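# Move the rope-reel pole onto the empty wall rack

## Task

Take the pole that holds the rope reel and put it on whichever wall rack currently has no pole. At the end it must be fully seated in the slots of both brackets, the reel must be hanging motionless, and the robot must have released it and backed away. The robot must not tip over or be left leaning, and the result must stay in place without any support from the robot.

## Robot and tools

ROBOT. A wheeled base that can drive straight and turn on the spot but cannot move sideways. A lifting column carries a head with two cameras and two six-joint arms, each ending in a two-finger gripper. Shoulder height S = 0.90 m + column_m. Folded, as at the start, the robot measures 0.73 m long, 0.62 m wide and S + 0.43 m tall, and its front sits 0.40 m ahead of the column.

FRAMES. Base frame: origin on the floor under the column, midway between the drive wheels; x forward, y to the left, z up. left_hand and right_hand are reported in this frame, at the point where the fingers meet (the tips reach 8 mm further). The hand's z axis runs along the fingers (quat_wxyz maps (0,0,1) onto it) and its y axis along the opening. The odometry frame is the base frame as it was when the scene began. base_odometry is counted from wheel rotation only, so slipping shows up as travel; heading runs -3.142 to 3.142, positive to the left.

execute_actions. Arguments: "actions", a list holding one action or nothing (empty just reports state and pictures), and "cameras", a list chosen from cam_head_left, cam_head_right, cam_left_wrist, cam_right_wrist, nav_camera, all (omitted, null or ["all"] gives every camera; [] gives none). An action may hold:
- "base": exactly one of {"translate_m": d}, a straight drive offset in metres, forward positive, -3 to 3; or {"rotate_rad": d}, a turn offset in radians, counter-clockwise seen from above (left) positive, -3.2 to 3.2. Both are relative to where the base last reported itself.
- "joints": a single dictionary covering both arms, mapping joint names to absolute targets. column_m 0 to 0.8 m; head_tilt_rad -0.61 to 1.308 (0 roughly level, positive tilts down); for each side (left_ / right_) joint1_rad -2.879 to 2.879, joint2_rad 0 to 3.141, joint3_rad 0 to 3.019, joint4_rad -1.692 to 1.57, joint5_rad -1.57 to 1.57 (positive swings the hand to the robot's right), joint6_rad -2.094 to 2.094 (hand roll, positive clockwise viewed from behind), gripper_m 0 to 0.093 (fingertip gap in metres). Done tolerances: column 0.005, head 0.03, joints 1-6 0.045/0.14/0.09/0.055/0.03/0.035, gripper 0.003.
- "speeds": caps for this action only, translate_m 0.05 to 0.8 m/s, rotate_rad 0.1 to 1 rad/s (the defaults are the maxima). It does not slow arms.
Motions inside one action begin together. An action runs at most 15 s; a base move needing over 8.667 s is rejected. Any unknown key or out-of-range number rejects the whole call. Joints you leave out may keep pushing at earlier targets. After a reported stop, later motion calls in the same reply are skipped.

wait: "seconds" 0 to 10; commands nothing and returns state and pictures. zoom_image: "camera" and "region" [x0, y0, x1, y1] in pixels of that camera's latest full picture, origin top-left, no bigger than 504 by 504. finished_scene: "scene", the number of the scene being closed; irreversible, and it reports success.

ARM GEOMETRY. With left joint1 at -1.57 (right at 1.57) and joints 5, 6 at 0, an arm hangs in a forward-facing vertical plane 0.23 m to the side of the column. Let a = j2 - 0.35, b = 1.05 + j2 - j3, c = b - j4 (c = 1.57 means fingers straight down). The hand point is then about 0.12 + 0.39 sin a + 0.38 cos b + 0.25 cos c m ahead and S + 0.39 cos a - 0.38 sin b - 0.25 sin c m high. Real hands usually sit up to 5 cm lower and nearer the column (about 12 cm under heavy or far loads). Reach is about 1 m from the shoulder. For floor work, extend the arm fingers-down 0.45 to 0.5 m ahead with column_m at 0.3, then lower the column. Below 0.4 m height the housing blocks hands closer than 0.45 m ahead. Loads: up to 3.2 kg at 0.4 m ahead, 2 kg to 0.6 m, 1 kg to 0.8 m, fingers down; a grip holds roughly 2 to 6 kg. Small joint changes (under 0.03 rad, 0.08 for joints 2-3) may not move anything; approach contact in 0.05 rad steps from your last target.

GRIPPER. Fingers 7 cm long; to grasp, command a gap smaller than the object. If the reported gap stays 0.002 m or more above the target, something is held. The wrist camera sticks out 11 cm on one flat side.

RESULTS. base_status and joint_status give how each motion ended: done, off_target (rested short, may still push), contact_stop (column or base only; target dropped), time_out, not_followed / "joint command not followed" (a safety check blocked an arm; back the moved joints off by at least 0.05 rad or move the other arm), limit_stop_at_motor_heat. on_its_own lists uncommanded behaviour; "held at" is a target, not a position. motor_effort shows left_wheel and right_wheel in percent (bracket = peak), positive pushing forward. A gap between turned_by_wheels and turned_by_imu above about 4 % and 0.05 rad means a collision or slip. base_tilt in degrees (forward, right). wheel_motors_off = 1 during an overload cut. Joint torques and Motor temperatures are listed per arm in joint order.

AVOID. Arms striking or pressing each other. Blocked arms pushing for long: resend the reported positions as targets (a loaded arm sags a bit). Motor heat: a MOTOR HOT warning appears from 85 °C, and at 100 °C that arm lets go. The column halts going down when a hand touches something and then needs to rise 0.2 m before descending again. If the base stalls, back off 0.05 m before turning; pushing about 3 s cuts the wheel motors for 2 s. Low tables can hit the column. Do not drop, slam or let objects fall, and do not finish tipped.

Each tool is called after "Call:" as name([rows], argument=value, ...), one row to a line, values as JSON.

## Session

Call:
execute_actions(actions=[])

Scene clock: 0.00 s.
Joint torques (N m, as the arm reports them, + toward a larger angle): no reading
Motor temperatures (°C, as the motors report them): left_arm=[22 21 20 21 22 22] | right_arm=[21 23 19 18 19 20]
base_odometry: x=+0.000 y=+0.000 heading=+0.000 (m, m, rad; odometry frame)
turned_by_wheels: +0.000 (rad since the last result)
turned_by_imu: +0.000 (rad since the last result)
base_tilt: forward=+0.3 right=-0.4 (deg)
base_status: not commanded
joint_positions: column_m=+0.556 head_tilt_rad=+0.887 left_joint1_rad=-1.588 left_joint2_rad=+0.876 left_joint3_rad=+0.410 left_joint4_rad=-0.936 left_joint5_rad=-0.042 left_joint6_rad=+0.025 left_gripper_m=+0.094 right_joint1_rad=+1.570 right_joint2_rad=+0.858 right_joint3_rad=+0.420 right_joint4_rad=-0.920 right_joint5_rad=-0.037 right_joint6_rad=-0.030 right_gripper_m=+0.095
joint_status: not commanded
wheel_motors_off: 0
motor_effort: left_wheel=+1 right_wheel=+6 (%)
left_hand: x=+0.1514 y=+0.2282 z=+1.2523 quat_wxyz=(+0.425, -0.027, -0.905, -0.009) (m; base frame)
right_hand: x=+0.1630 y=-0.2193 z=+1.2485 quat_wxyz=(+0.405, +0.006, -0.914, -0.023) (m; base frame)
pictures: cam_head_left, cam_head_right, cam_left_wrist, cam_right_wrist, nav_camera
camera_calibration (this result's frames):
cam_head_left: T_world_to_cam=[[-0.0777946, -0.993196, 0.0866578, -0.10195], [-0.803311, 0.0109667, -0.595459, 0.959359], [0.590458, -0.115937, -0.798698, 1.13159], [0, 0, 0, 1]] pos_world=[0.0945764, 0.0194153, 1.48389]
cam_head_right: T_world_to_cam=[[-0.0808299, -0.993526, 0.0798267, -0.140429], [-0.797831, 0.0164874, -0.602655, 0.967533], [0.597437, -0.112401, -0.793999, 1.13013], [0, 0, 0, 1]] pos_world=[0.0853929, -0.0284437, 1.49162]
cam_left_wrist: T_world_to_cam=[[-0.056666, -0.998304, 0.0133384, 0.21903], [-0.0775677, 0.0177216, 0.99683, -1.23532], [-0.995375, 0.0554517, -0.0784404, 0.357694], [0, 0, 0, 1]] pos_world=[0.272631, 0.220715, 1.25654]
cam_right_wrist: T_world_to_cam=[[0.00829479, -0.998967, -0.0446727, -0.166657], [-0.0966586, -0.045266, 0.994288, -1.23268], [-0.995283, -0.00392941, -0.0969343, 0.40496], [0, 0, 0, 1]] pos_world=[0.285283, -0.220693, 1.25745]
Images, in order (width x height): cam_head_left 504x504, cam_head_right 504x504, cam_left_wrist 504x504, cam_right_wrist 504x504, nav_camera 504x504.

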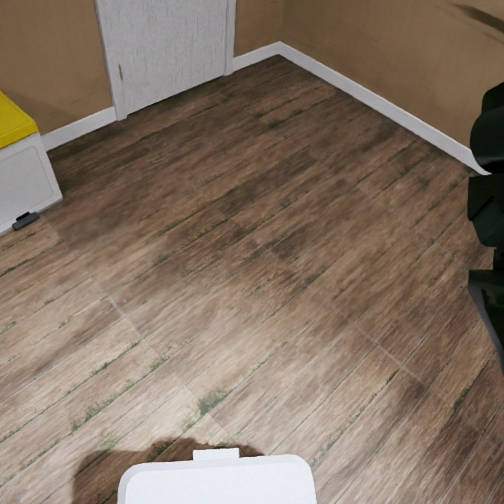

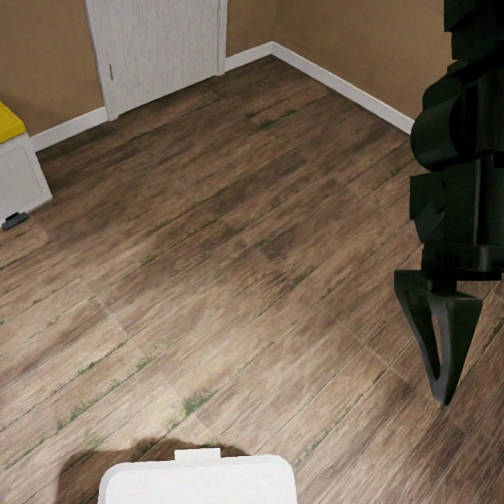

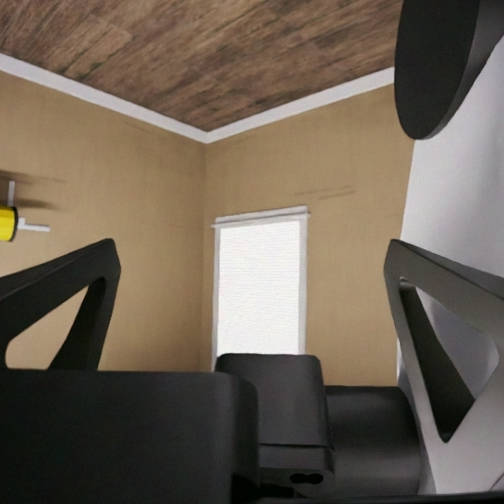

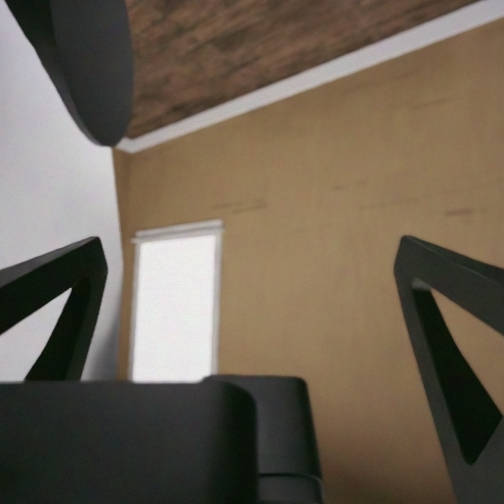

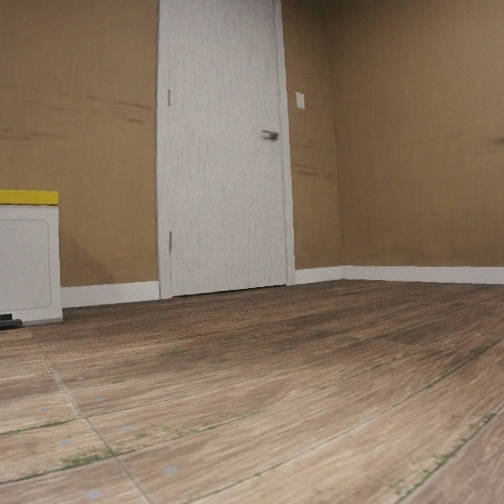

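Call:
execute_actions([
  {"base":{"rotate_rad":0.9},"joints":{"head_tilt_rad":0.4}},
])

Scene clock: 20.80 s.
Joint torques (N m, as the arm reports them, + toward a larger angle): left_arm=[ 0.83 -7.82 -1.41 -1.06  0.08  0.08] | right_arm=[-0.55 -8.71 -0.64 -1.08  0.06 -0.05]
Motor temperatures (°C, as the motors report them): left_arm=[22 22 20 21 22 22] | right_arm=[21 24 19 18 19 20]
base_odometry: x=+0.000 y=+0.000 heading=+0.899 (m, m, rad; odometry frame)
turned_by_wheels: +0.899 (rad since the last result)
turned_by_imu: +0.900 (rad since the last result)
base_tilt: forward=+0.3 right=-0.5 (deg)
base_status: done
joint_positions: column_m=+0.556 head_tilt_rad=+0.419 left_joint1_rad=-1.588 left_joint2_rad=+0.876 left_joint3_rad=+0.410 left_joint4_rad=-0.936 left_joint5_rad=-0.042 left_joint6_rad=+0.025 left_gripper_m=+0.094 right_joint1_rad=+1.570 right_joint2_rad=+0.858 right_joint3_rad=+0.420 right_joint4_rad=-0.920 right_joint5_rad=-0.037 right_joint6_rad=-0.030 right_gripper_m=+0.095
joint_status: all done
wheel_motors_off: 0
motor_effort: left_wheel=-4(46) right_wheel=+4(61) (%)
left_hand: x=+0.1514 y=+0.2282 z=+1.2523 quat_wxyz=(+0.425, -0.027, -0.905, -0.009) (m; base frame)
right_hand: x=+0.1630 y=-0.2193 z=+1.2485 quat_wxyz=(+0.405, +0.006, -0.914, -0.023) (m; base frame)
pictures: cam_head_left, cam_head_right, cam_left_wrist, cam_right_wrist, nav_camera
camera_calibration (this result's frames):
cam_head_left: T_world_to_cam=[[-0.108541, -0.993196, 0.0421962, -0.0318437], [-0.447906, 0.0109667, -0.894013, 1.40202], [0.887468, -0.115937, -0.446049, 0.57288], [0, 0, 0, 1]] pos_world=[0.116105, 0.0194153, 1.5103]
cam_head_right: T_world_to_cam=[[-0.108164, -0.993526, 0.0347306, -0.0695143], [-0.439769, 0.0164874, -0.89796, 1.40505], [0.891574, -0.112401, -0.438705, 0.567489], [0, 0, 0, 1]] pos_world=[0.10442, -0.0284437, 1.51305]
cam_left_wrist: T_world_to_cam=[[-0.056666, -0.998304, 0.0133384, 0.21903], [-0.0775677, 0.0177216, 0.99683, -1.23532], [-0.995375, 0.0554517, -0.0784404, 0.357694], [0, 0, 0, 1]] pos_world=[0.272631, 0.220715, 1.25654]
cam_right_wrist: T_world_to_cam=[[0.00829479, -0.998967, -0.0446727, -0.166657], [-0.0966586, -0.045266, 0.994288, -1.23268], [-0.995283, -0.00392941, -0.0969343, 0.40496], [0, 0, 0, 1]] pos_world=[0.285283, -0.220693, 1.25745]
Images, in order (width x height): cam_head_left 504x504, cam_head_right 504x504, cam_left_wrist 504x504, cam_right_wrist 504x504, nav_camera 504x504.

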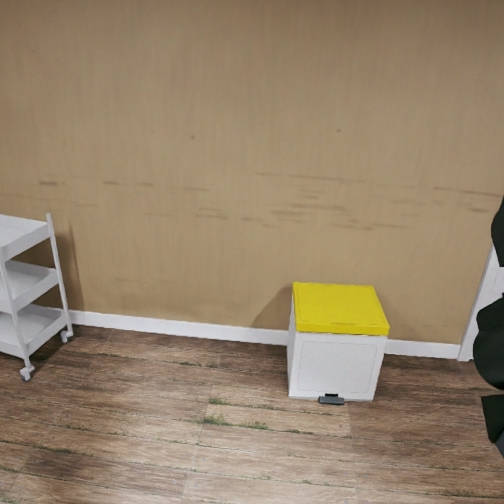

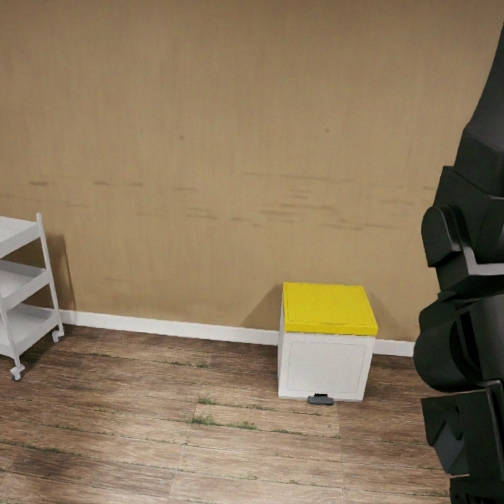

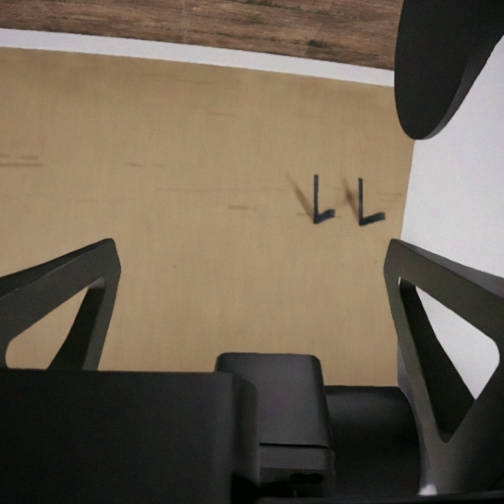

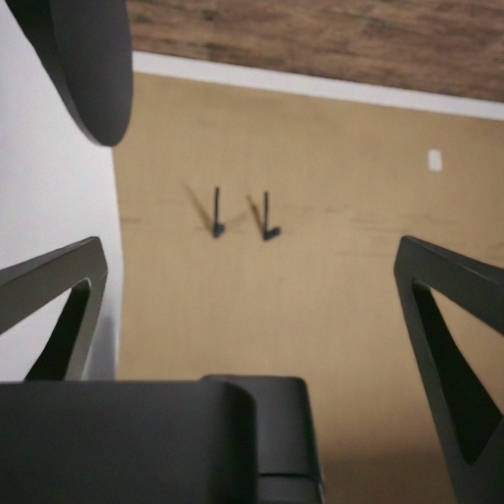

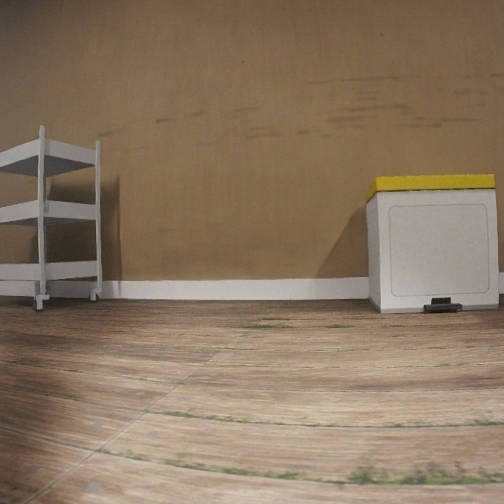

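Call:
execute_actions([
  {"base":{"rotate_rad":1.38},"joints":{"left_joint1_rad":-1.57,"left_joint2_rad":1.354,"left_joint3_rad":0.889,"left_joint4_rad":-0.055,"left_joint5_rad":0,"left_joint6_rad":-1.57,"right_joint1_rad":1.57,"right_joint2_rad":1.354,"right_joint3_rad":0.889,"right_joint4_rad":-0.055,"right_joint5_rad":0,"right_joint6_rad":1.57}},
], cameras=["cam_head_left","cam_head_right","nav_camera"])

Scene clock: 38.00 s.
Joint torques (N m, as the arm reports them, + toward a larger angle): left_arm=[  0.94 -14.18   0.11   0.87   0.12  -0.02] | right_arm=[ -0.89 -15.34   0.23   0.57   0.23   0.  ]
Motor temperatures (°C, as the motors report them): left_arm=[22 22 20 21 22 22] | right_arm=[21 24 19 18 19 20]
base_odometry: x=+0.000 y=+0.000 heading=+2.278 (m, m, rad; odometry frame)
turned_by_wheels: +1.379 (rad since the last result)
turned_by_imu: +1.389 (rad since the last result)
base_tilt: forward=+0.3 right=-0.5 (deg)
base_status: done
joint_positions: column_m=+0.556 head_tilt_rad=+0.419 left_joint1_rad=-1.569 left_joint2_rad=+1.341 left_joint3_rad=+0.890 left_joint4_rad=-0.066 left_joint5_rad=-0.003 left_joint6_rad=-1.559 left_gripper_m=+0.094 right_joint1_rad=+1.570 right_joint2_rad=+1.350 right_joint3_rad=+0.894 right_joint4_rad=-0.065 right_joint5_rad=-0.001 right_joint6_rad=+1.562 right_gripper_m=+0.095
joint_status: all done
wheel_motors_off: 0
motor_effort: left_wheel=-5(36) right_wheel=+2(33) (%)
left_hand: x=+0.4760 y=+0.2260 z=+1.0410 quat_wxyz=(-0.004, +0.703, -0.711, +0.001) (m; base frame)
right_hand: x=+0.4745 y=-0.2255 z=+1.0379 quat_wxyz=(+0.000, -0.704, -0.710, -0.001) (m; base frame)
pictures: cam_head_left, cam_head_right, nav_camera
camera_calibration (this result's frames):
cam_head_left: T_world_to_cam=[[-0.108543, -0.993196, 0.0421909, -0.0318355], [-0.447863, 0.0109667, -0.894035, 1.40205], [0.887489, -0.115937, -0.446006, 0.572812], [0, 0, 0, 1]] pos_world=[0.116107, 0.0194153, 1.51031]
cam_head_right: T_world_to_cam=[[-0.108166, -0.993526, 0.0347253, -0.0695061], [-0.439725, 0.0164874, -0.897981, 1.40508], [0.891595, -0.112401, -0.438662, 0.567421], [0, 0, 0, 1]] pos_world=[0.104422, -0.0284437, 1.51306]
Images, in order (width x height): cam_head_left 504x504, cam_head_right 504x504, nav_camera 504x504.

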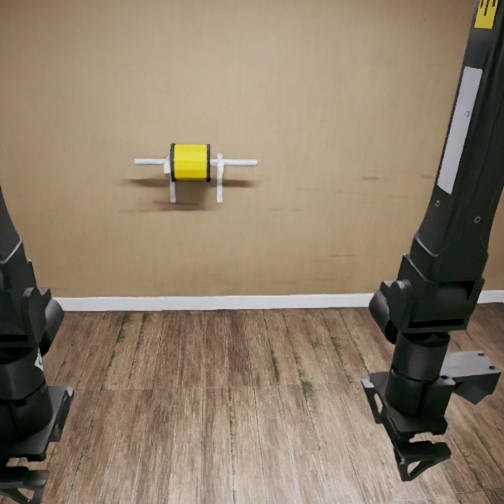

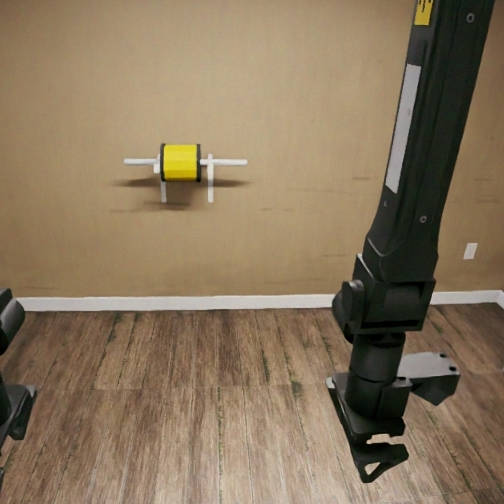

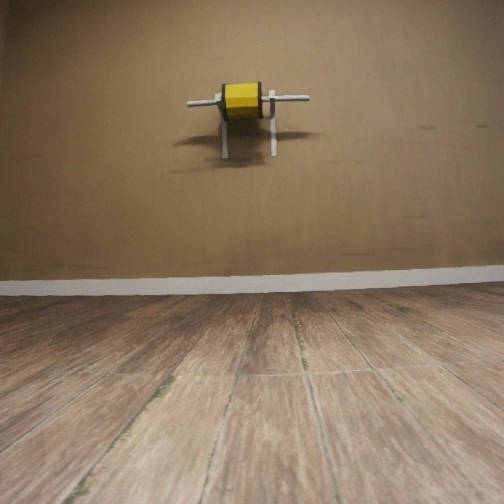

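Call:
zoom_image(camera="cam_head_left", region=[125, 130, 265, 215])

Call:
zoom_image(camera="nav_camera", region=[178, 75, 318, 165])

Call:
zoom_image(camera="cam_head_left", region=[50, 280, 390, 420])

Region (125, 130, 265, 215) of cam_head_left's 504x504 image, scaled by 3.600, with more detail than that image has; it fills the top 306 rows of this view, and the rest is white.

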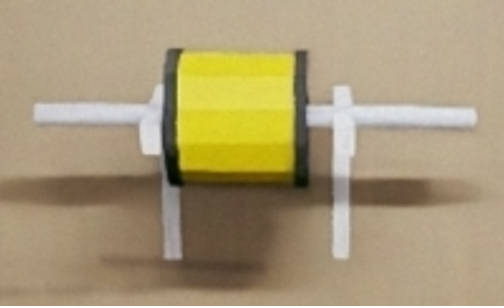

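Region (178, 75, 318, 165) of nav_camera's 504x504 image, scaled by 3.600, with more detail than that image has; it fills the top 324 rows of this view, and the rest is white.

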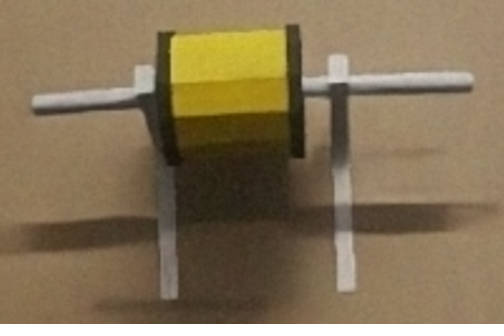

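Region (50, 280, 390, 420) of cam_head_left's 504x504 image, scaled by 1.482, with more detail than that image has; it fills the top 208 rows of this view, and the rest is white.

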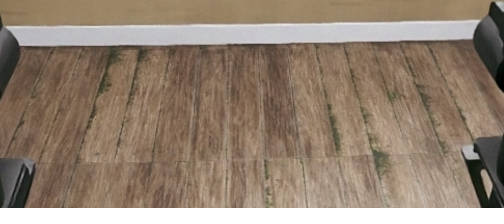

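Call:
execute_actions([
  {"base":{"rotate_rad":0.062}},
], cameras=[])

Call:
execute_actions([
  {"base":{"translate_m":1.58},"joints":{"head_tilt_rad":0.7}},
], cameras=[])

Call:
execute_actions([
  {"base":{"rotate_rad":-0.096}},
], cameras=["cam_head_left","cam_head_right","nav_camera"])

Scene clock: 94.33 s.
Joint torques (N m, as the arm reports them, + toward a larger angle): left_arm=[  1.53 -14.16   0.07   0.87   0.11  -0.01] | right_arm=[ -0.69 -15.6    0.36   0.58   0.21   0.01]
Motor temperatures (°C, as the motors report them): left_arm=[22 23 20 21 22 22] | right_arm=[21 25 19 18 19 20]
base_odometry: x=+0.000 y=+0.000 heading=+2.339 (m, m, rad; odometry frame)
turned_by_wheels: +0.061 (rad since the last result)
turned_by_imu: +0.061 (rad since the last result)
base_tilt: forward=+0.4 right=-0.5 (deg)
base_status: done
joint_positions: column_m=+0.556 head_tilt_rad=+0.419 left_joint1_rad=-1.570 left_joint2_rad=+1.341 left_joint3_rad=+0.889 left_joint4_rad=-0.066 left_joint5_rad=-0.003 left_joint6_rad=-1.559 left_gripper_m=+0.094 right_joint1_rad=+1.570 right_joint2_rad=+1.350 right_joint3_rad=+0.891 right_joint4_rad=-0.065 right_joint5_rad=-0.001 right_joint6_rad=+1.562 right_gripper_m=+0.095
joint_status: not commanded
wheel_motors_off: 0
motor_effort: left_wheel=-6(35) right_wheel=+6(30) (%)
left_hand: x=+0.4753 y=+0.2258 z=+1.0409 quat_wxyz=(-0.003, +0.703, -0.711, +0.001) (m; base frame)
right_hand: x=+0.4731 y=-0.2255 z=+1.0379 quat_wxyz=(+0.000, -0.704, -0.710, +0.000) (m; base frame)
pictures: none
No camera images: the call's "cameras" was empty. Leave "cameras" out to get every camera's image.

Scene clock: 98.43 s.
Joint torques (N m, as the arm reports them, + toward a larger angle): left_arm=[  0.91 -14.27  -0.06   0.9    0.11  -0.02] | right_arm=[ -0.61 -15.36   0.55   0.56   0.22   0.01]
Motor temperatures (°C, as the motors report them): left_arm=[22 23 20 21 22 22] | right_arm=[21 25 19 18 19 20]
base_odometry: x=-1.099 y=+1.135 heading=+2.341 (m, m, rad; odometry frame)
turned_by_wheels: +0.002 (rad since the last result)
turned_by_imu: -0.003 (rad since the last result)
base_tilt: forward=+0.4 right=-0.5 (deg)
base_status: done
joint_positions: column_m=+0.556 head_tilt_rad=+0.703 left_joint1_rad=-1.570 left_joint2_rad=+1.341 left_joint3_rad=+0.889 left_joint4_rad=-0.066 left_joint5_rad=-0.003 left_joint6_rad=-1.559 left_gripper_m=+0.094 right_joint1_rad=+1.570 right_joint2_rad=+1.350 right_joint3_rad=+0.889 right_joint4_rad=-0.065 right_joint5_rad=-0.001 right_joint6_rad=+1.562 right_gripper_m=+0.095
joint_status: all done
wheel_motors_off: 0
motor_effort: left_wheel=+2(78) right_wheel=+0(61) (%)
left_hand: x=+0.4753 y=+0.2258 z=+1.0409 quat_wxyz=(-0.003, +0.703, -0.711, +0.001) (m; base frame)
right_hand: x=+0.4716 y=-0.2255 z=+1.0378 quat_wxyz=(+0.001, -0.704, -0.710, +0.001) (m; base frame)
pictures: none
No camera images: the call's "cameras" was empty. Leave "cameras" out to get every camera's image.

Scene clock: 99.50 s.
Joint torques (N m, as the arm reports them, + toward a larger angle): left_arm=[  0.97 -14.36   0.05   0.87   0.11  -0.01] | right_arm=[ -0.73 -15.16   0.51   0.55   0.21   0.  ]
Motor temperatures (°C, as the motors report them): left_arm=[22 23 20 21 22 22] | right_arm=[21 25 19 18 19 20]
base_odometry: x=-1.099 y=+1.136 heading=+2.247 (m, m, rad; odometry frame)
turned_by_wheels: -0.094 (rad since the last result)
turned_by_imu: -0.093 (rad since the last result)
base_tilt: forward=+0.4 right=-0.4 (deg)
base_status: done
joint_positions: column_m=+0.556 head_tilt_rad=+0.703 left_joint1_rad=-1.570 left_joint2_rad=+1.341 left_joint3_rad=+0.888 left_joint4_rad=-0.066 left_joint5_rad=-0.003 left_joint6_rad=-1.559 left_gripper_m=+0.094 right_joint1_rad=+1.570 right_joint2_rad=+1.350 right_joint3_rad=+0.889 right_joint4_rad=-0.065 right_joint5_rad=-0.001 right_joint6_rad=+1.562 right_gripper_m=+0.095
joint_status: not commanded
wheel_motors_off: 0
motor_effort: left_wheel=+0(58) right_wheel=+1(57) (%)
left_hand: x=+0.4748 y=+0.2258 z=+1.0409 quat_wxyz=(-0.003, +0.703, -0.711, +0.000) (m; base frame)
right_hand: x=+0.4716 y=-0.2255 z=+1.0378 quat_wxyz=(+0.001, -0.704, -0.710, +0.001) (m; base frame)
pictures: cam_head_left, cam_head_right, nav_camera
camera_calibration (this result's frames):
cam_head_left: T_world_to_cam=[[-0.0923493, -0.993196, 0.070945, -0.07699], [-0.680673, 0.0109667, -0.732505, 1.16458], [0.726743, -0.115937, -0.677054, 0.937175], [0, 0, 0, 1]] pos_world=[0.104503, 0.0194153, 1.49304]
cam_head_right: T_world_to_cam=[[-0.0940821, -0.993526, 0.0636735, -0.114855], [-0.673969, 0.0164874, -0.738576, 1.17096], [0.732745, -0.112401, -0.671157, 0.93392], [0, 0, 0, 1]] pos_world=[0.0940586, -0.0284437, 1.49896]
Images, in order (width x height): cam_head_left 504x504, cam_head_right 504x504, nav_camera 504x504.

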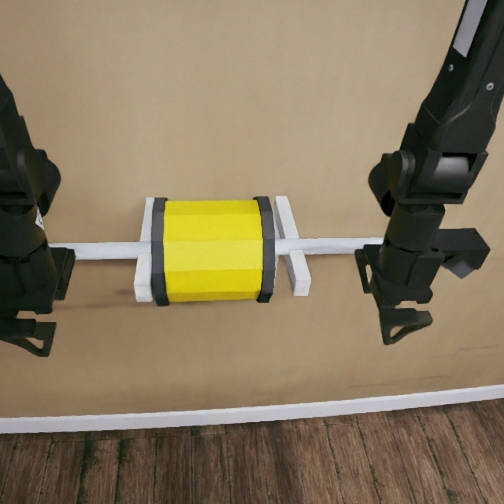

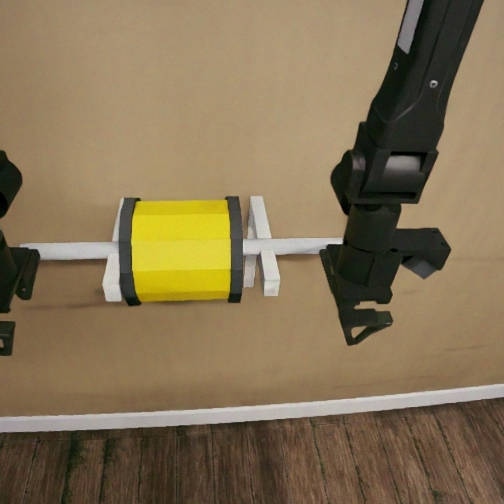

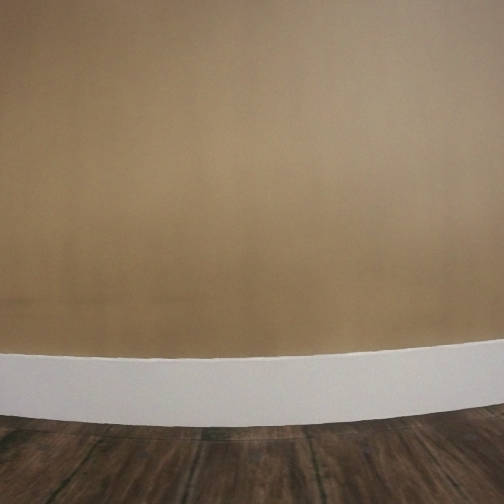

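Call:
zoom_image(camera="cam_head_left", region=[250, 185, 350, 310])

Call:
zoom_image(camera="cam_head_left", region=[90, 185, 190, 310])

Call:
zoom_image(camera="cam_head_right", region=[220, 185, 320, 310])

Region (250, 185, 350, 310) of cam_head_left's 504x504 image, scaled by 4.032, with more detail than that image has; it fills the left 403 columns of this view, and the rest is white.

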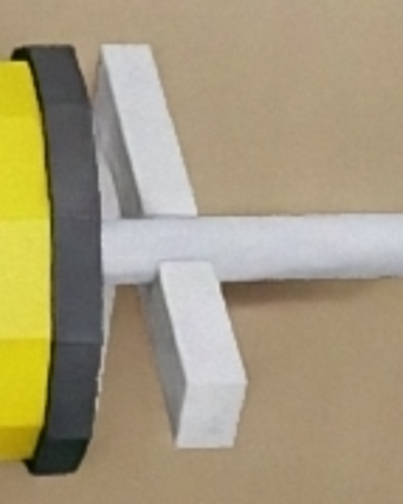

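Region (90, 185, 190, 310) of cam_head_left's 504x504 image, scaled by 4.032, with more detail than that image has; it fills the left 403 columns of this view, and the rest is white.

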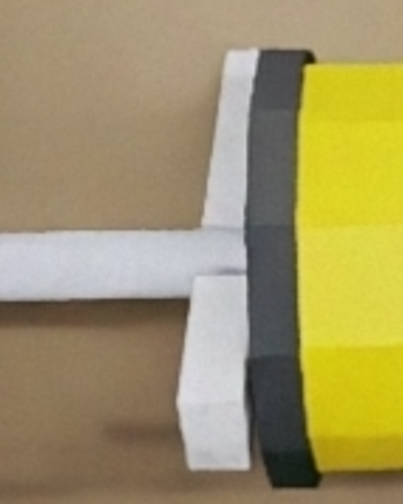

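Region (220, 185, 320, 310) of cam_head_right's 504x504 image, scaled by 4.032, with more detail than that image has; it fills the left 403 columns of this view, and the rest is white.

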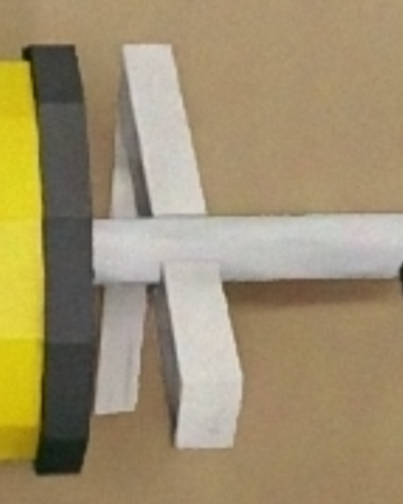

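Call:
execute_actions([
  {"base":{"translate_m":0.196},"joints":{"head_tilt_rad":0.95}},
], cameras=["cam_head_left","cam_left_wrist","cam_right_wrist"])

Scene clock: 154.27 s.
Joint torques (N m, as the arm reports them, + toward a larger angle): left_arm=[  1.17 -13.29   0.     0.89   0.11  -0.01] | right_arm=[ -0.77 -15.34   0.43   0.58   0.22  -0.01]
Motor temperatures (°C, as the motors report them): left_arm=[22 23 20 21 22 22] | right_arm=[21 25 19 18 19 20]
base_odometry: x=-1.222 y=+1.288 heading=+2.245 (m, m, rad; odometry frame)
turned_by_wheels: -0.002 (rad since the last result)
turned_by_imu: -0.004 (rad since the last result)
base_tilt: forward=+0.4 right=-0.5 (deg)
base_status: done
joint_positions: column_m=+0.556 head_tilt_rad=+0.951 left_joint1_rad=-1.570 left_joint2_rad=+1.341 left_joint3_rad=+0.890 left_joint4_rad=-0.066 left_joint5_rad=-0.003 left_joint6_rad=-1.559 left_gripper_m=+0.094 right_joint1_rad=+1.570 right_joint2_rad=+1.350 right_joint3_rad=+0.891 right_joint4_rad=-0.065 right_joint5_rad=-0.001 right_joint6_rad=+1.562 right_gripper_m=+0.095
joint_status: all done
wheel_motors_off: 0
motor_effort: left_wheel=-2(60) right_wheel=+2(69) (%)
left_hand: x=+0.4757 y=+0.2258 z=+1.0410 quat_wxyz=(-0.004, +0.703, -0.711, +0.001) (m; base frame)
right_hand: x=+0.4728 y=-0.2255 z=+1.0379 quat_wxyz=(+0.000, -0.704, -0.710, +0.000) (m; base frame)
pictures: cam_head_left, cam_left_wrist, cam_right_wrist
camera_calibration (this result's frames):
cam_head_left: T_world_to_cam=[[-0.0721325, -0.993196, 0.0914247, -0.109585], [-0.839515, 0.0109667, -0.543226, 0.880615], [0.538527, -0.115937, -0.834594, 1.18955], [0, 0, 0, 1]] pos_world=[0.0907816, 0.0194153, 1.48118]
cam_left_wrist: T_world_to_cam=[[0.999814, -0.0159758, 0.0108013, -0.483914], [-0.0192823, -0.81947, 0.572798, -0.396802], [-0.000299565, -0.5729, -0.819625, 1.10415], [0, 0, 0, 1]] pos_world=[0.476504, 0.299669, 1.1375]
cam_right_wrist: T_world_to_cam=[[-0.999768, -0.0170491, 0.013189, 0.453154], [-0.00578154, 0.801557, 0.597891, -0.434207], [-0.0207652, 0.597676, -0.801469, 1.09898], [0, 0, 0, 1]] pos_world=[0.473359, -0.301068, 1.13443]
Images, in order (width x height): cam_head_left 504x504, cam_left_wrist 504x504, cam_right_wrist 504x504.

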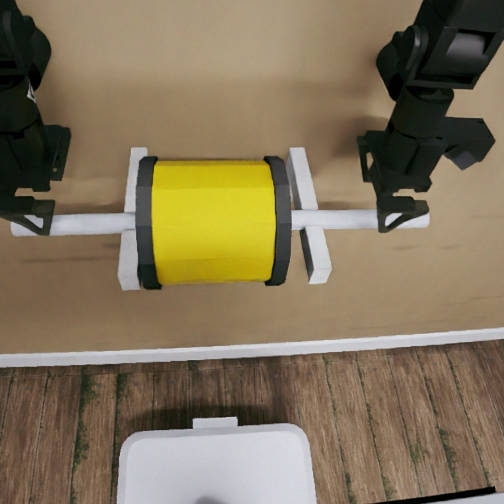

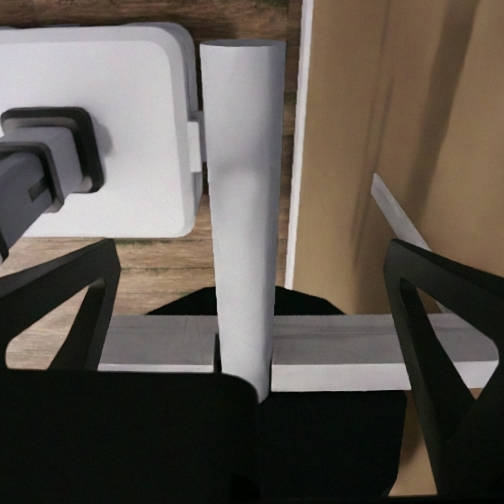

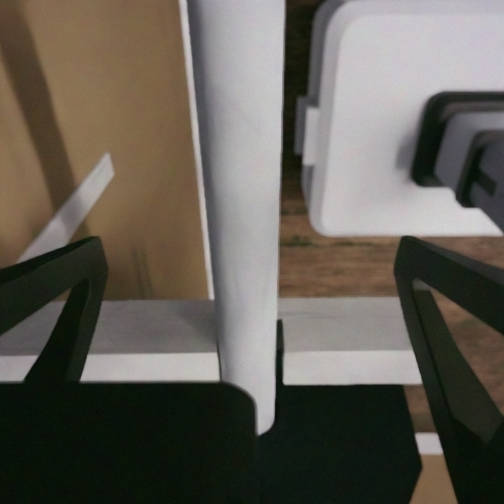

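Call:
execute_actions([
  {"base":{"rotate_rad":0.014},"joints":{"column_m":0.473}},
], cameras=["cam_head_left","cam_left_wrist","cam_right_wrist"])

Scene clock: 163.83 s.
Joint torques (N m, as the arm reports them, + toward a larger angle): left_arm=[  0.89 -14.7    0.06   0.86   0.11  -0.02] | right_arm=[ -0.55 -15.63   0.45   0.54   0.21  -0.01]
Motor temperatures (°C, as the motors report them): left_arm=[22 23 20 21 22 22] | right_arm=[21 25 19 18 19 20]
base_odometry: x=-1.222 y=+1.289 heading=+2.257 (m, m, rad; odometry frame)
turned_by_wheels: +0.012 (rad since the last result)
turned_by_imu: +0.012 (rad since the last result)
base_tilt: forward=+0.4 right=-0.4 (deg)
base_status: done
joint_positions: column_m=+0.473 head_tilt_rad=+0.951 left_joint1_rad=-1.569 left_joint2_rad=+1.341 left_joint3_rad=+0.889 left_joint4_rad=-0.066 left_joint5_rad=-0.003 left_joint6_rad=-1.559 left_gripper_m=+0.094 right_joint1_rad=+1.570 right_joint2_rad=+1.350 right_joint3_rad=+0.891 right_joint4_rad=-0.065 right_joint5_rad=-0.001 right_joint6_rad=+1.562 right_gripper_m=+0.095
joint_status: all done
wheel_motors_off: 0
motor_effort: left_wheel=-3(57) right_wheel=+1(54) (%)
left_hand: x=+0.4750 y=+0.2262 z=+0.9578 quat_wxyz=(-0.004, +0.703, -0.711, +0.000) (m; base frame)
right_hand: x=+0.4728 y=-0.2255 z=+0.9547 quat_wxyz=(+0.000, -0.704, -0.710, +0.000) (m; base frame)
pictures: cam_head_left, cam_left_wrist, cam_right_wrist
camera_calibration (this result's frames):
cam_head_left: T_world_to_cam=[[-0.0721325, -0.993196, 0.0914247, -0.101982], [-0.839515, 0.0109667, -0.543226, 0.835443], [0.538527, -0.115937, -0.834594, 1.12015], [0, 0, 0, 1]] pos_world=[0.0907816, 0.0194153, 1.39802]
cam_left_wrist: T_world_to_cam=[[0.999832, -0.0155995, 0.00964668, -0.481279], [-0.018313, -0.819855, 0.572279, -0.348693], [-0.0010184, -0.572359, -0.820002, 1.03679], [0, 0, 0, 1]] pos_world=[0.475868, 0.300031, 1.05436]
cam_right_wrist: T_world_to_cam=[[-0.999768, -0.0170491, 0.013189, 0.45425], [-0.00578154, 0.801557, 0.597891, -0.38449], [-0.0207652, 0.597676, -0.801469, 1.03234], [0, 0, 0, 1]] pos_world=[0.473359, -0.301068, 1.05128]
Images, in order (width x height): cam_head_left 504x504, cam_left_wrist 504x504, cam_right_wrist 504x504.

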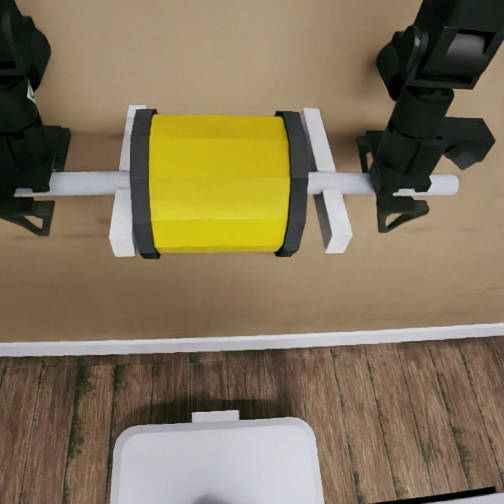

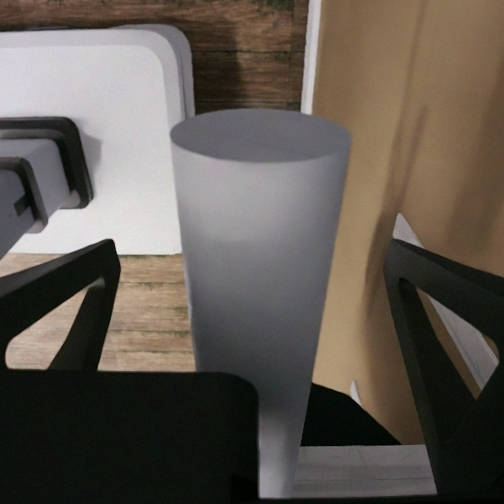

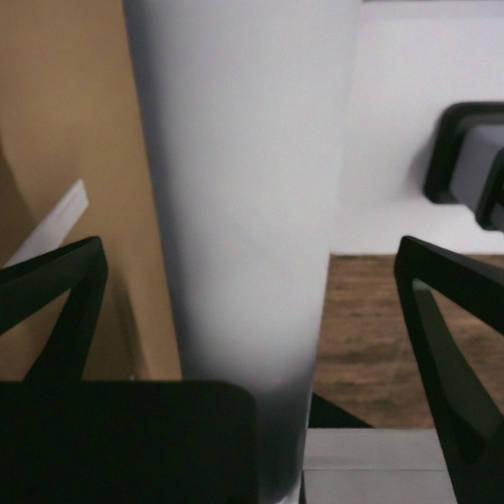

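Call:
execute_actions([
  {"joints":{"left_gripper_m":0.0,"right_gripper_m":0.0}},
], cameras=["cam_head_left"])

Call:
execute_actions([
  {"joints":{"column_m":0.545}},
], cameras=["cam_head_left","cam_head_right"])

Call:
zoom_image(camera="cam_head_left", region=[270, 140, 380, 300])

Call:
zoom_image(camera="cam_head_left", region=[60, 140, 170, 300])

Scene clock: 171.10 s.
Joint torques (N m, as the arm reports them, + toward a larger angle): left_arm=[  0.89 -14.19   0.08   0.84   0.11  -0.06] | right_arm=[ -0.72 -15.12   0.44   0.6    0.2    0.04]
Motor temperatures (°C, as the motors report them): left_arm=[22 23 20 21 22 22] | right_arm=[21 25 19 18 19 20]
base_odometry: x=-1.222 y=+1.289 heading=+2.257 (m, m, rad; odometry frame)
turned_by_wheels: +0.000 (rad since the last result)
turned_by_imu: +0.000 (rad since the last result)
base_tilt: forward=+0.4 right=-0.5 (deg)
base_status: not commanded
joint_positions: column_m=+0.473 head_tilt_rad=+0.951 left_joint1_rad=-1.569 left_joint2_rad=+1.341 left_joint3_rad=+0.889 left_joint4_rad=-0.065 left_joint5_rad=-0.003 left_joint6_rad=-1.554 left_gripper_m=+0.025 right_joint1_rad=+1.570 right_joint2_rad=+1.350 right_joint3_rad=+0.891 right_joint4_rad=-0.064 right_joint5_rad=-0.001 right_joint6_rad=+1.558 right_gripper_m=+0.025
joint_status: left_gripper_m off_target (ended at +0.025, target +0.000); right_gripper_m off_target (ended at +0.025, target +0.000)
wheel_motors_off: 0
motor_effort: left_wheel=-5(6) right_wheel=+2(5) (%)
left_hand: x=+0.4755 y=+0.2262 z=+0.9578 quat_wxyz=(-0.004, +0.702, -0.713, +0.001) (m; base frame)
right_hand: x=+0.4730 y=-0.2255 z=+0.9547 quat_wxyz=(+0.000, -0.703, -0.712, +0.000) (m; base frame)
pictures: cam_head_left
camera_calibration (this result's frames):
cam_head_left: T_world_to_cam=[[-0.07213, -0.993196, 0.0914267, -0.101986], [-0.83953, 0.0109667, -0.543203, 0.83541], [0.538504, -0.115937, -0.834609, 1.12017], [0, 0, 0, 1]] pos_world=[0.0907799, 0.0194153, 1.39802]
Images, in order (width x height): cam_head_left 504x504.

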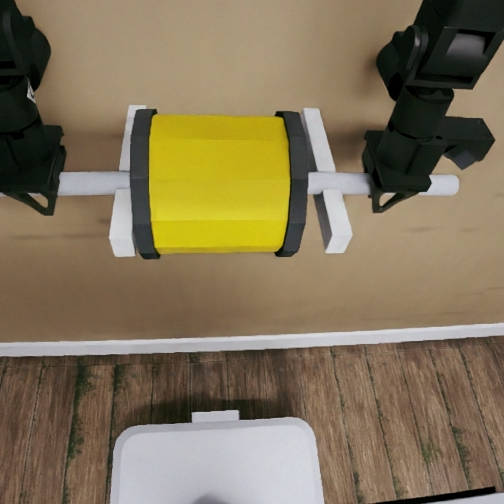

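Scene clock: 172.63 s.
Joint torques (N m, as the arm reports them, + toward a larger angle): left_arm=[  0.92 -16.09  -0.37   0.57   0.09  -0.06] | right_arm=[ -0.84 -17.58   0.07   0.32   0.23   0.04]
Motor temperatures (°C, as the motors report them): left_arm=[22 23 20 21 22 22] | right_arm=[21 25 19 18 19 20]
base_odometry: x=-1.222 y=+1.289 heading=+2.257 (m, m, rad; odometry frame)
turned_by_wheels: +0.000 (rad since the last result)
turned_by_imu: +0.000 (rad since the last result)
base_tilt: forward=+0.4 right=-0.5 (deg)
base_status: not commanded
joint_positions: column_m=+0.545 head_tilt_rad=+0.951 left_joint1_rad=-1.569 left_joint2_rad=+1.365 left_joint3_rad=+0.890 left_joint4_rad=-0.061 left_joint5_rad=-0.003 left_joint6_rad=-1.554 left_gripper_m=+0.025 right_joint1_rad=+1.570 right_joint2_rad=+1.374 right_joint3_rad=+0.892 right_joint4_rad=-0.058 right_joint5_rad=-0.001 right_joint6_rad=+1.558 right_gripper_m=+0.025
joint_status: all done
wheel_motors_off: 0
motor_effort: left_wheel=-5(6) right_wheel=+2(4) (%)
left_hand: x=+0.4669 y=+0.2261 z=+1.0214 quat_wxyz=(+0.003, +0.702, -0.713, -0.006) (m; base frame)
right_hand: x=+0.4651 y=-0.2255 z=+1.0184 quat_wxyz=(+0.006, -0.703, -0.712, +0.006) (m; base frame)
pictures: cam_head_left, cam_head_right
camera_calibration (this result's frames):
cam_head_left: T_world_to_cam=[[-0.072129, -0.993196, 0.0914275, -0.108553], [-0.839536, 0.0109667, -0.543194, 0.874411], [0.538495, -0.115937, -0.834615, 1.18012], [0, 0, 0, 1]] pos_world=[0.0907793, 0.0194153, 1.46985]
cam_head_right: T_world_to_cam=[[-0.0755923, -0.993526, 0.0848031, -0.147404], [-0.834525, 0.0164874, -0.550723, 0.883037], [0.54576, -0.112401, -0.830369, 1.1794], [0, 0, 0, 1]] pos_world=[0.0821059, -0.0284437, 1.47815]
Images, in order (width x height): cam_head_left 504x504, cam_head_right 504x504.

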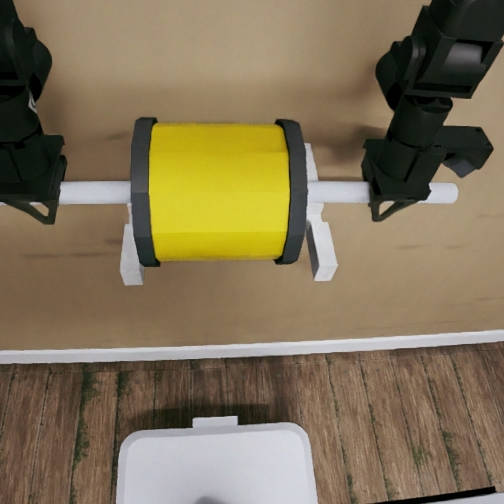

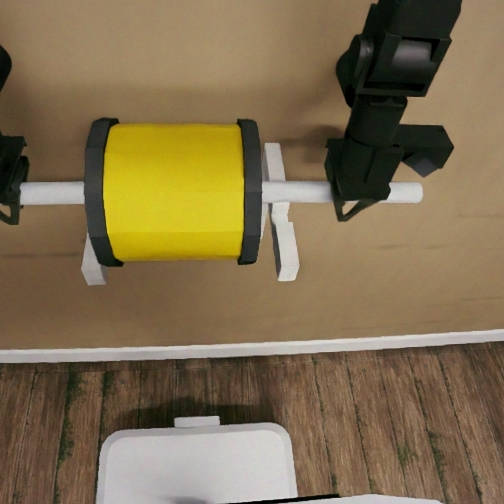

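Region (270, 140, 380, 300) of cam_head_left's 504x504 image, scaled by 3.150, with more detail than that image has; it fills the left 346 columns of this view, and the rest is white.

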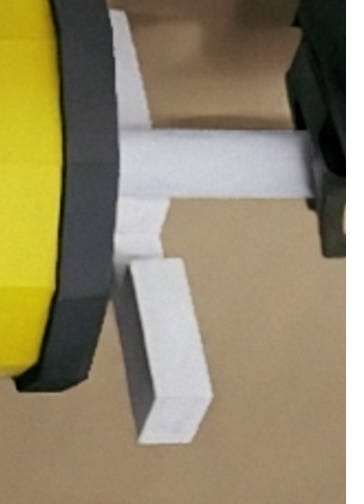

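Region (60, 140, 170, 300) of cam_head_left's 504x504 image, scaled by 3.150, with more detail than that image has; it fills the left 346 columns of this view, and the rest is white.

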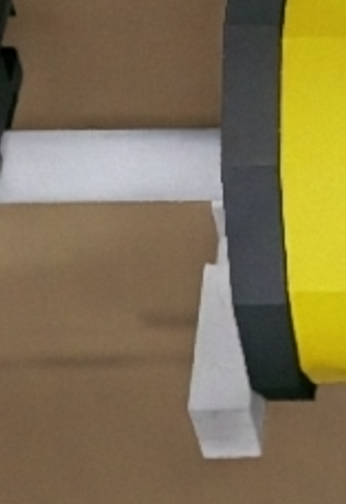

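Call:
execute_actions([
  {"base":{"translate_m":-2.33},"joints":{"head_tilt_rad":0.45}},
], cameras=[])

Call:
execute_actions([
  {"base":{"rotate_rad":1.56},"speeds":{"rotate_rad":0.9}},
], cameras=["cam_head_left","cam_head_right","nav_camera"])

Scene clock: 201.47 s.
Joint torques (N m, as the arm reports them, + toward a larger angle): left_arm=[  0.93 -16.43   0.06   0.77   0.09  -0.06] | right_arm=[ -0.64 -17.8    0.56   0.37   0.22   0.04]
Motor temperatures (°C, as the motors report them): left_arm=[22 24 20 21 22 22] | right_arm=[21 26 19 18 19 20]
base_odometry: x=+0.255 y=-0.513 heading=+2.258 (m, m, rad; odometry frame)
turned_by_wheels: +0.001 (rad since the last result)
turned_by_imu: +0.007 (rad since the last result)
base_tilt: forward=+0.4 right=-0.5 (deg)
base_status: done
joint_positions: column_m=+0.545 head_tilt_rad=+0.468 left_joint1_rad=-1.569 left_joint2_rad=+1.369 left_joint3_rad=+0.884 left_joint4_rad=-0.061 left_joint5_rad=-0.003 left_joint6_rad=-1.554 left_gripper_m=+0.025 right_joint1_rad=+1.570 right_joint2_rad=+1.378 right_joint3_rad=+0.886 right_joint4_rad=-0.058 right_joint5_rad=-0.001 right_joint6_rad=+1.557 right_gripper_m=+0.025
joint_status: all done
wheel_motors_off: 0
motor_effort: left_wheel=+2(82) right_wheel=-1(70) (%)
left_hand: x=+0.4617 y=+0.2261 z=+1.0200 quat_wxyz=(+0.006, +0.701, -0.713, -0.009) (m; base frame)
right_hand: x=+0.4596 y=-0.2255 z=+1.0170 quat_wxyz=(+0.010, -0.702, -0.712, +0.009) (m; base frame)
pictures: none
No camera images: the call's "cameras" was empty. Leave "cameras" out to get every camera's image.

Scene clock: 204.63 s.
Joint torques (N m, as the arm reports them, + toward a larger angle): left_arm=[  0.75 -16.46  -0.31   0.65   0.09  -0.07] | right_arm=[ -0.69 -17.51   0.21   0.31   0.24   0.01]
Motor temperatures (°C, as the motors report them): left_arm=[22 24 20 21 22 22] | right_arm=[21 26 19 18 19 20]
base_odometry: x=+0.255 y=-0.513 heading=-2.466 (m, m, rad; odometry frame)
turned_by_wheels: +1.559 (rad since the last result)
turned_by_imu: +1.561 (rad since the last result)
base_tilt: forward=+0.4 right=-0.4 (deg)
base_status: done
joint_positions: column_m=+0.545 head_tilt_rad=+0.468 left_joint1_rad=-1.569 left_joint2_rad=+1.369 left_joint3_rad=+0.890 left_joint4_rad=-0.061 left_joint5_rad=-0.002 left_joint6_rad=-1.552 left_gripper_m=+0.025 right_joint1_rad=+1.570 right_joint2_rad=+1.378 right_joint3_rad=+0.891 right_joint4_rad=-0.058 right_joint5_rad=-0.002 right_joint6_rad=+1.558 right_gripper_m=+0.025
joint_status: not commanded
wheel_motors_off: 0
motor_effort: left_wheel=-5(67) right_wheel=+5(66) (%)
left_hand: x=+0.4655 y=+0.2261 z=+1.0201 quat_wxyz=(+0.004, +0.701, -0.713, -0.007) (m; base frame)
right_hand: x=+0.4627 y=-0.2256 z=+1.0171 quat_wxyz=(+0.008, -0.703, -0.711, +0.007) (m; base frame)
pictures: cam_head_left, cam_head_right, nav_camera
camera_calibration (this result's frames):
cam_head_left: T_world_to_cam=[[-0.10633, -0.993196, 0.0474919, -0.0395832], [-0.491403, 0.0109667, -0.870863, 1.35863], [0.864417, -0.115937, -0.489226, 0.635077], [0, 0, 0, 1]] pos_world=[0.114453, 0.0194153, 1.49575]
cam_head_right: T_world_to_cam=[[-0.106322, -0.993526, 0.0400168, -0.0773054], [-0.48347, 0.0164874, -0.875206, 1.36223], [0.86888, -0.112401, -0.482093, 0.630075], [0, 0, 0, 1]] pos_world=[0.102918, -0.0284437, 1.49908]
Images, in order (width x height): cam_head_left 504x504, cam_head_right 504x504, nav_camera 504x504.

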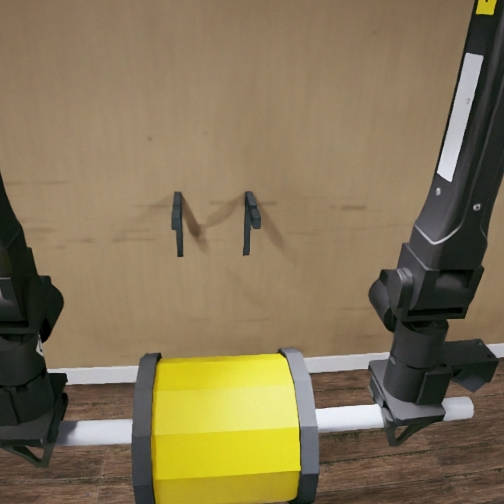

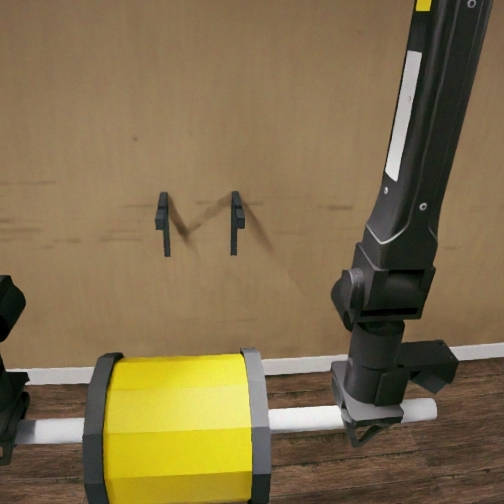

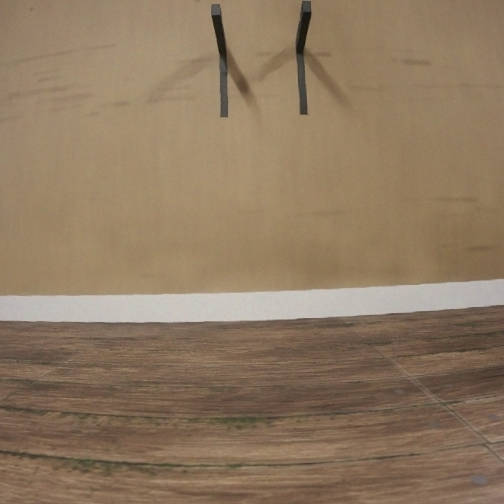

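Call:
zoom_image(camera="cam_head_left", region=[160, 180, 272, 265])

Call:
zoom_image(camera="nav_camera", region=[195, 0, 335, 125])

Region (160, 180, 272, 265) of cam_head_left's 504x504 image, scaled by 4.500, with more detail than that image has; it fills the top 382 rows of this view, and the rest is white.

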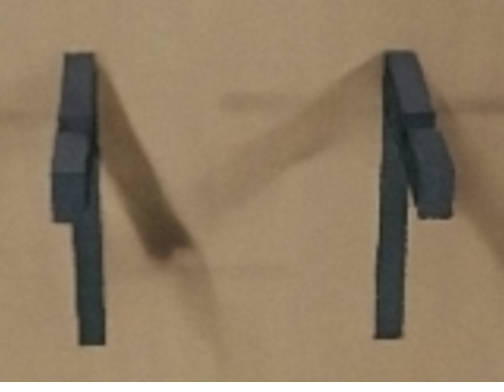

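Region (195, 0, 335, 125) of nav_camera's 504x504 image, scaled by 3.600, with more detail than that image has; it fills the top 450 rows of this view, and the rest is white.

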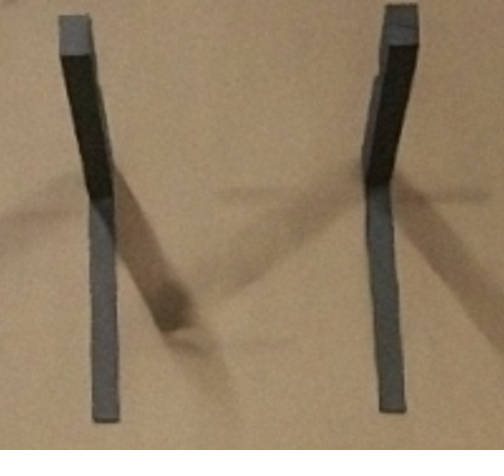

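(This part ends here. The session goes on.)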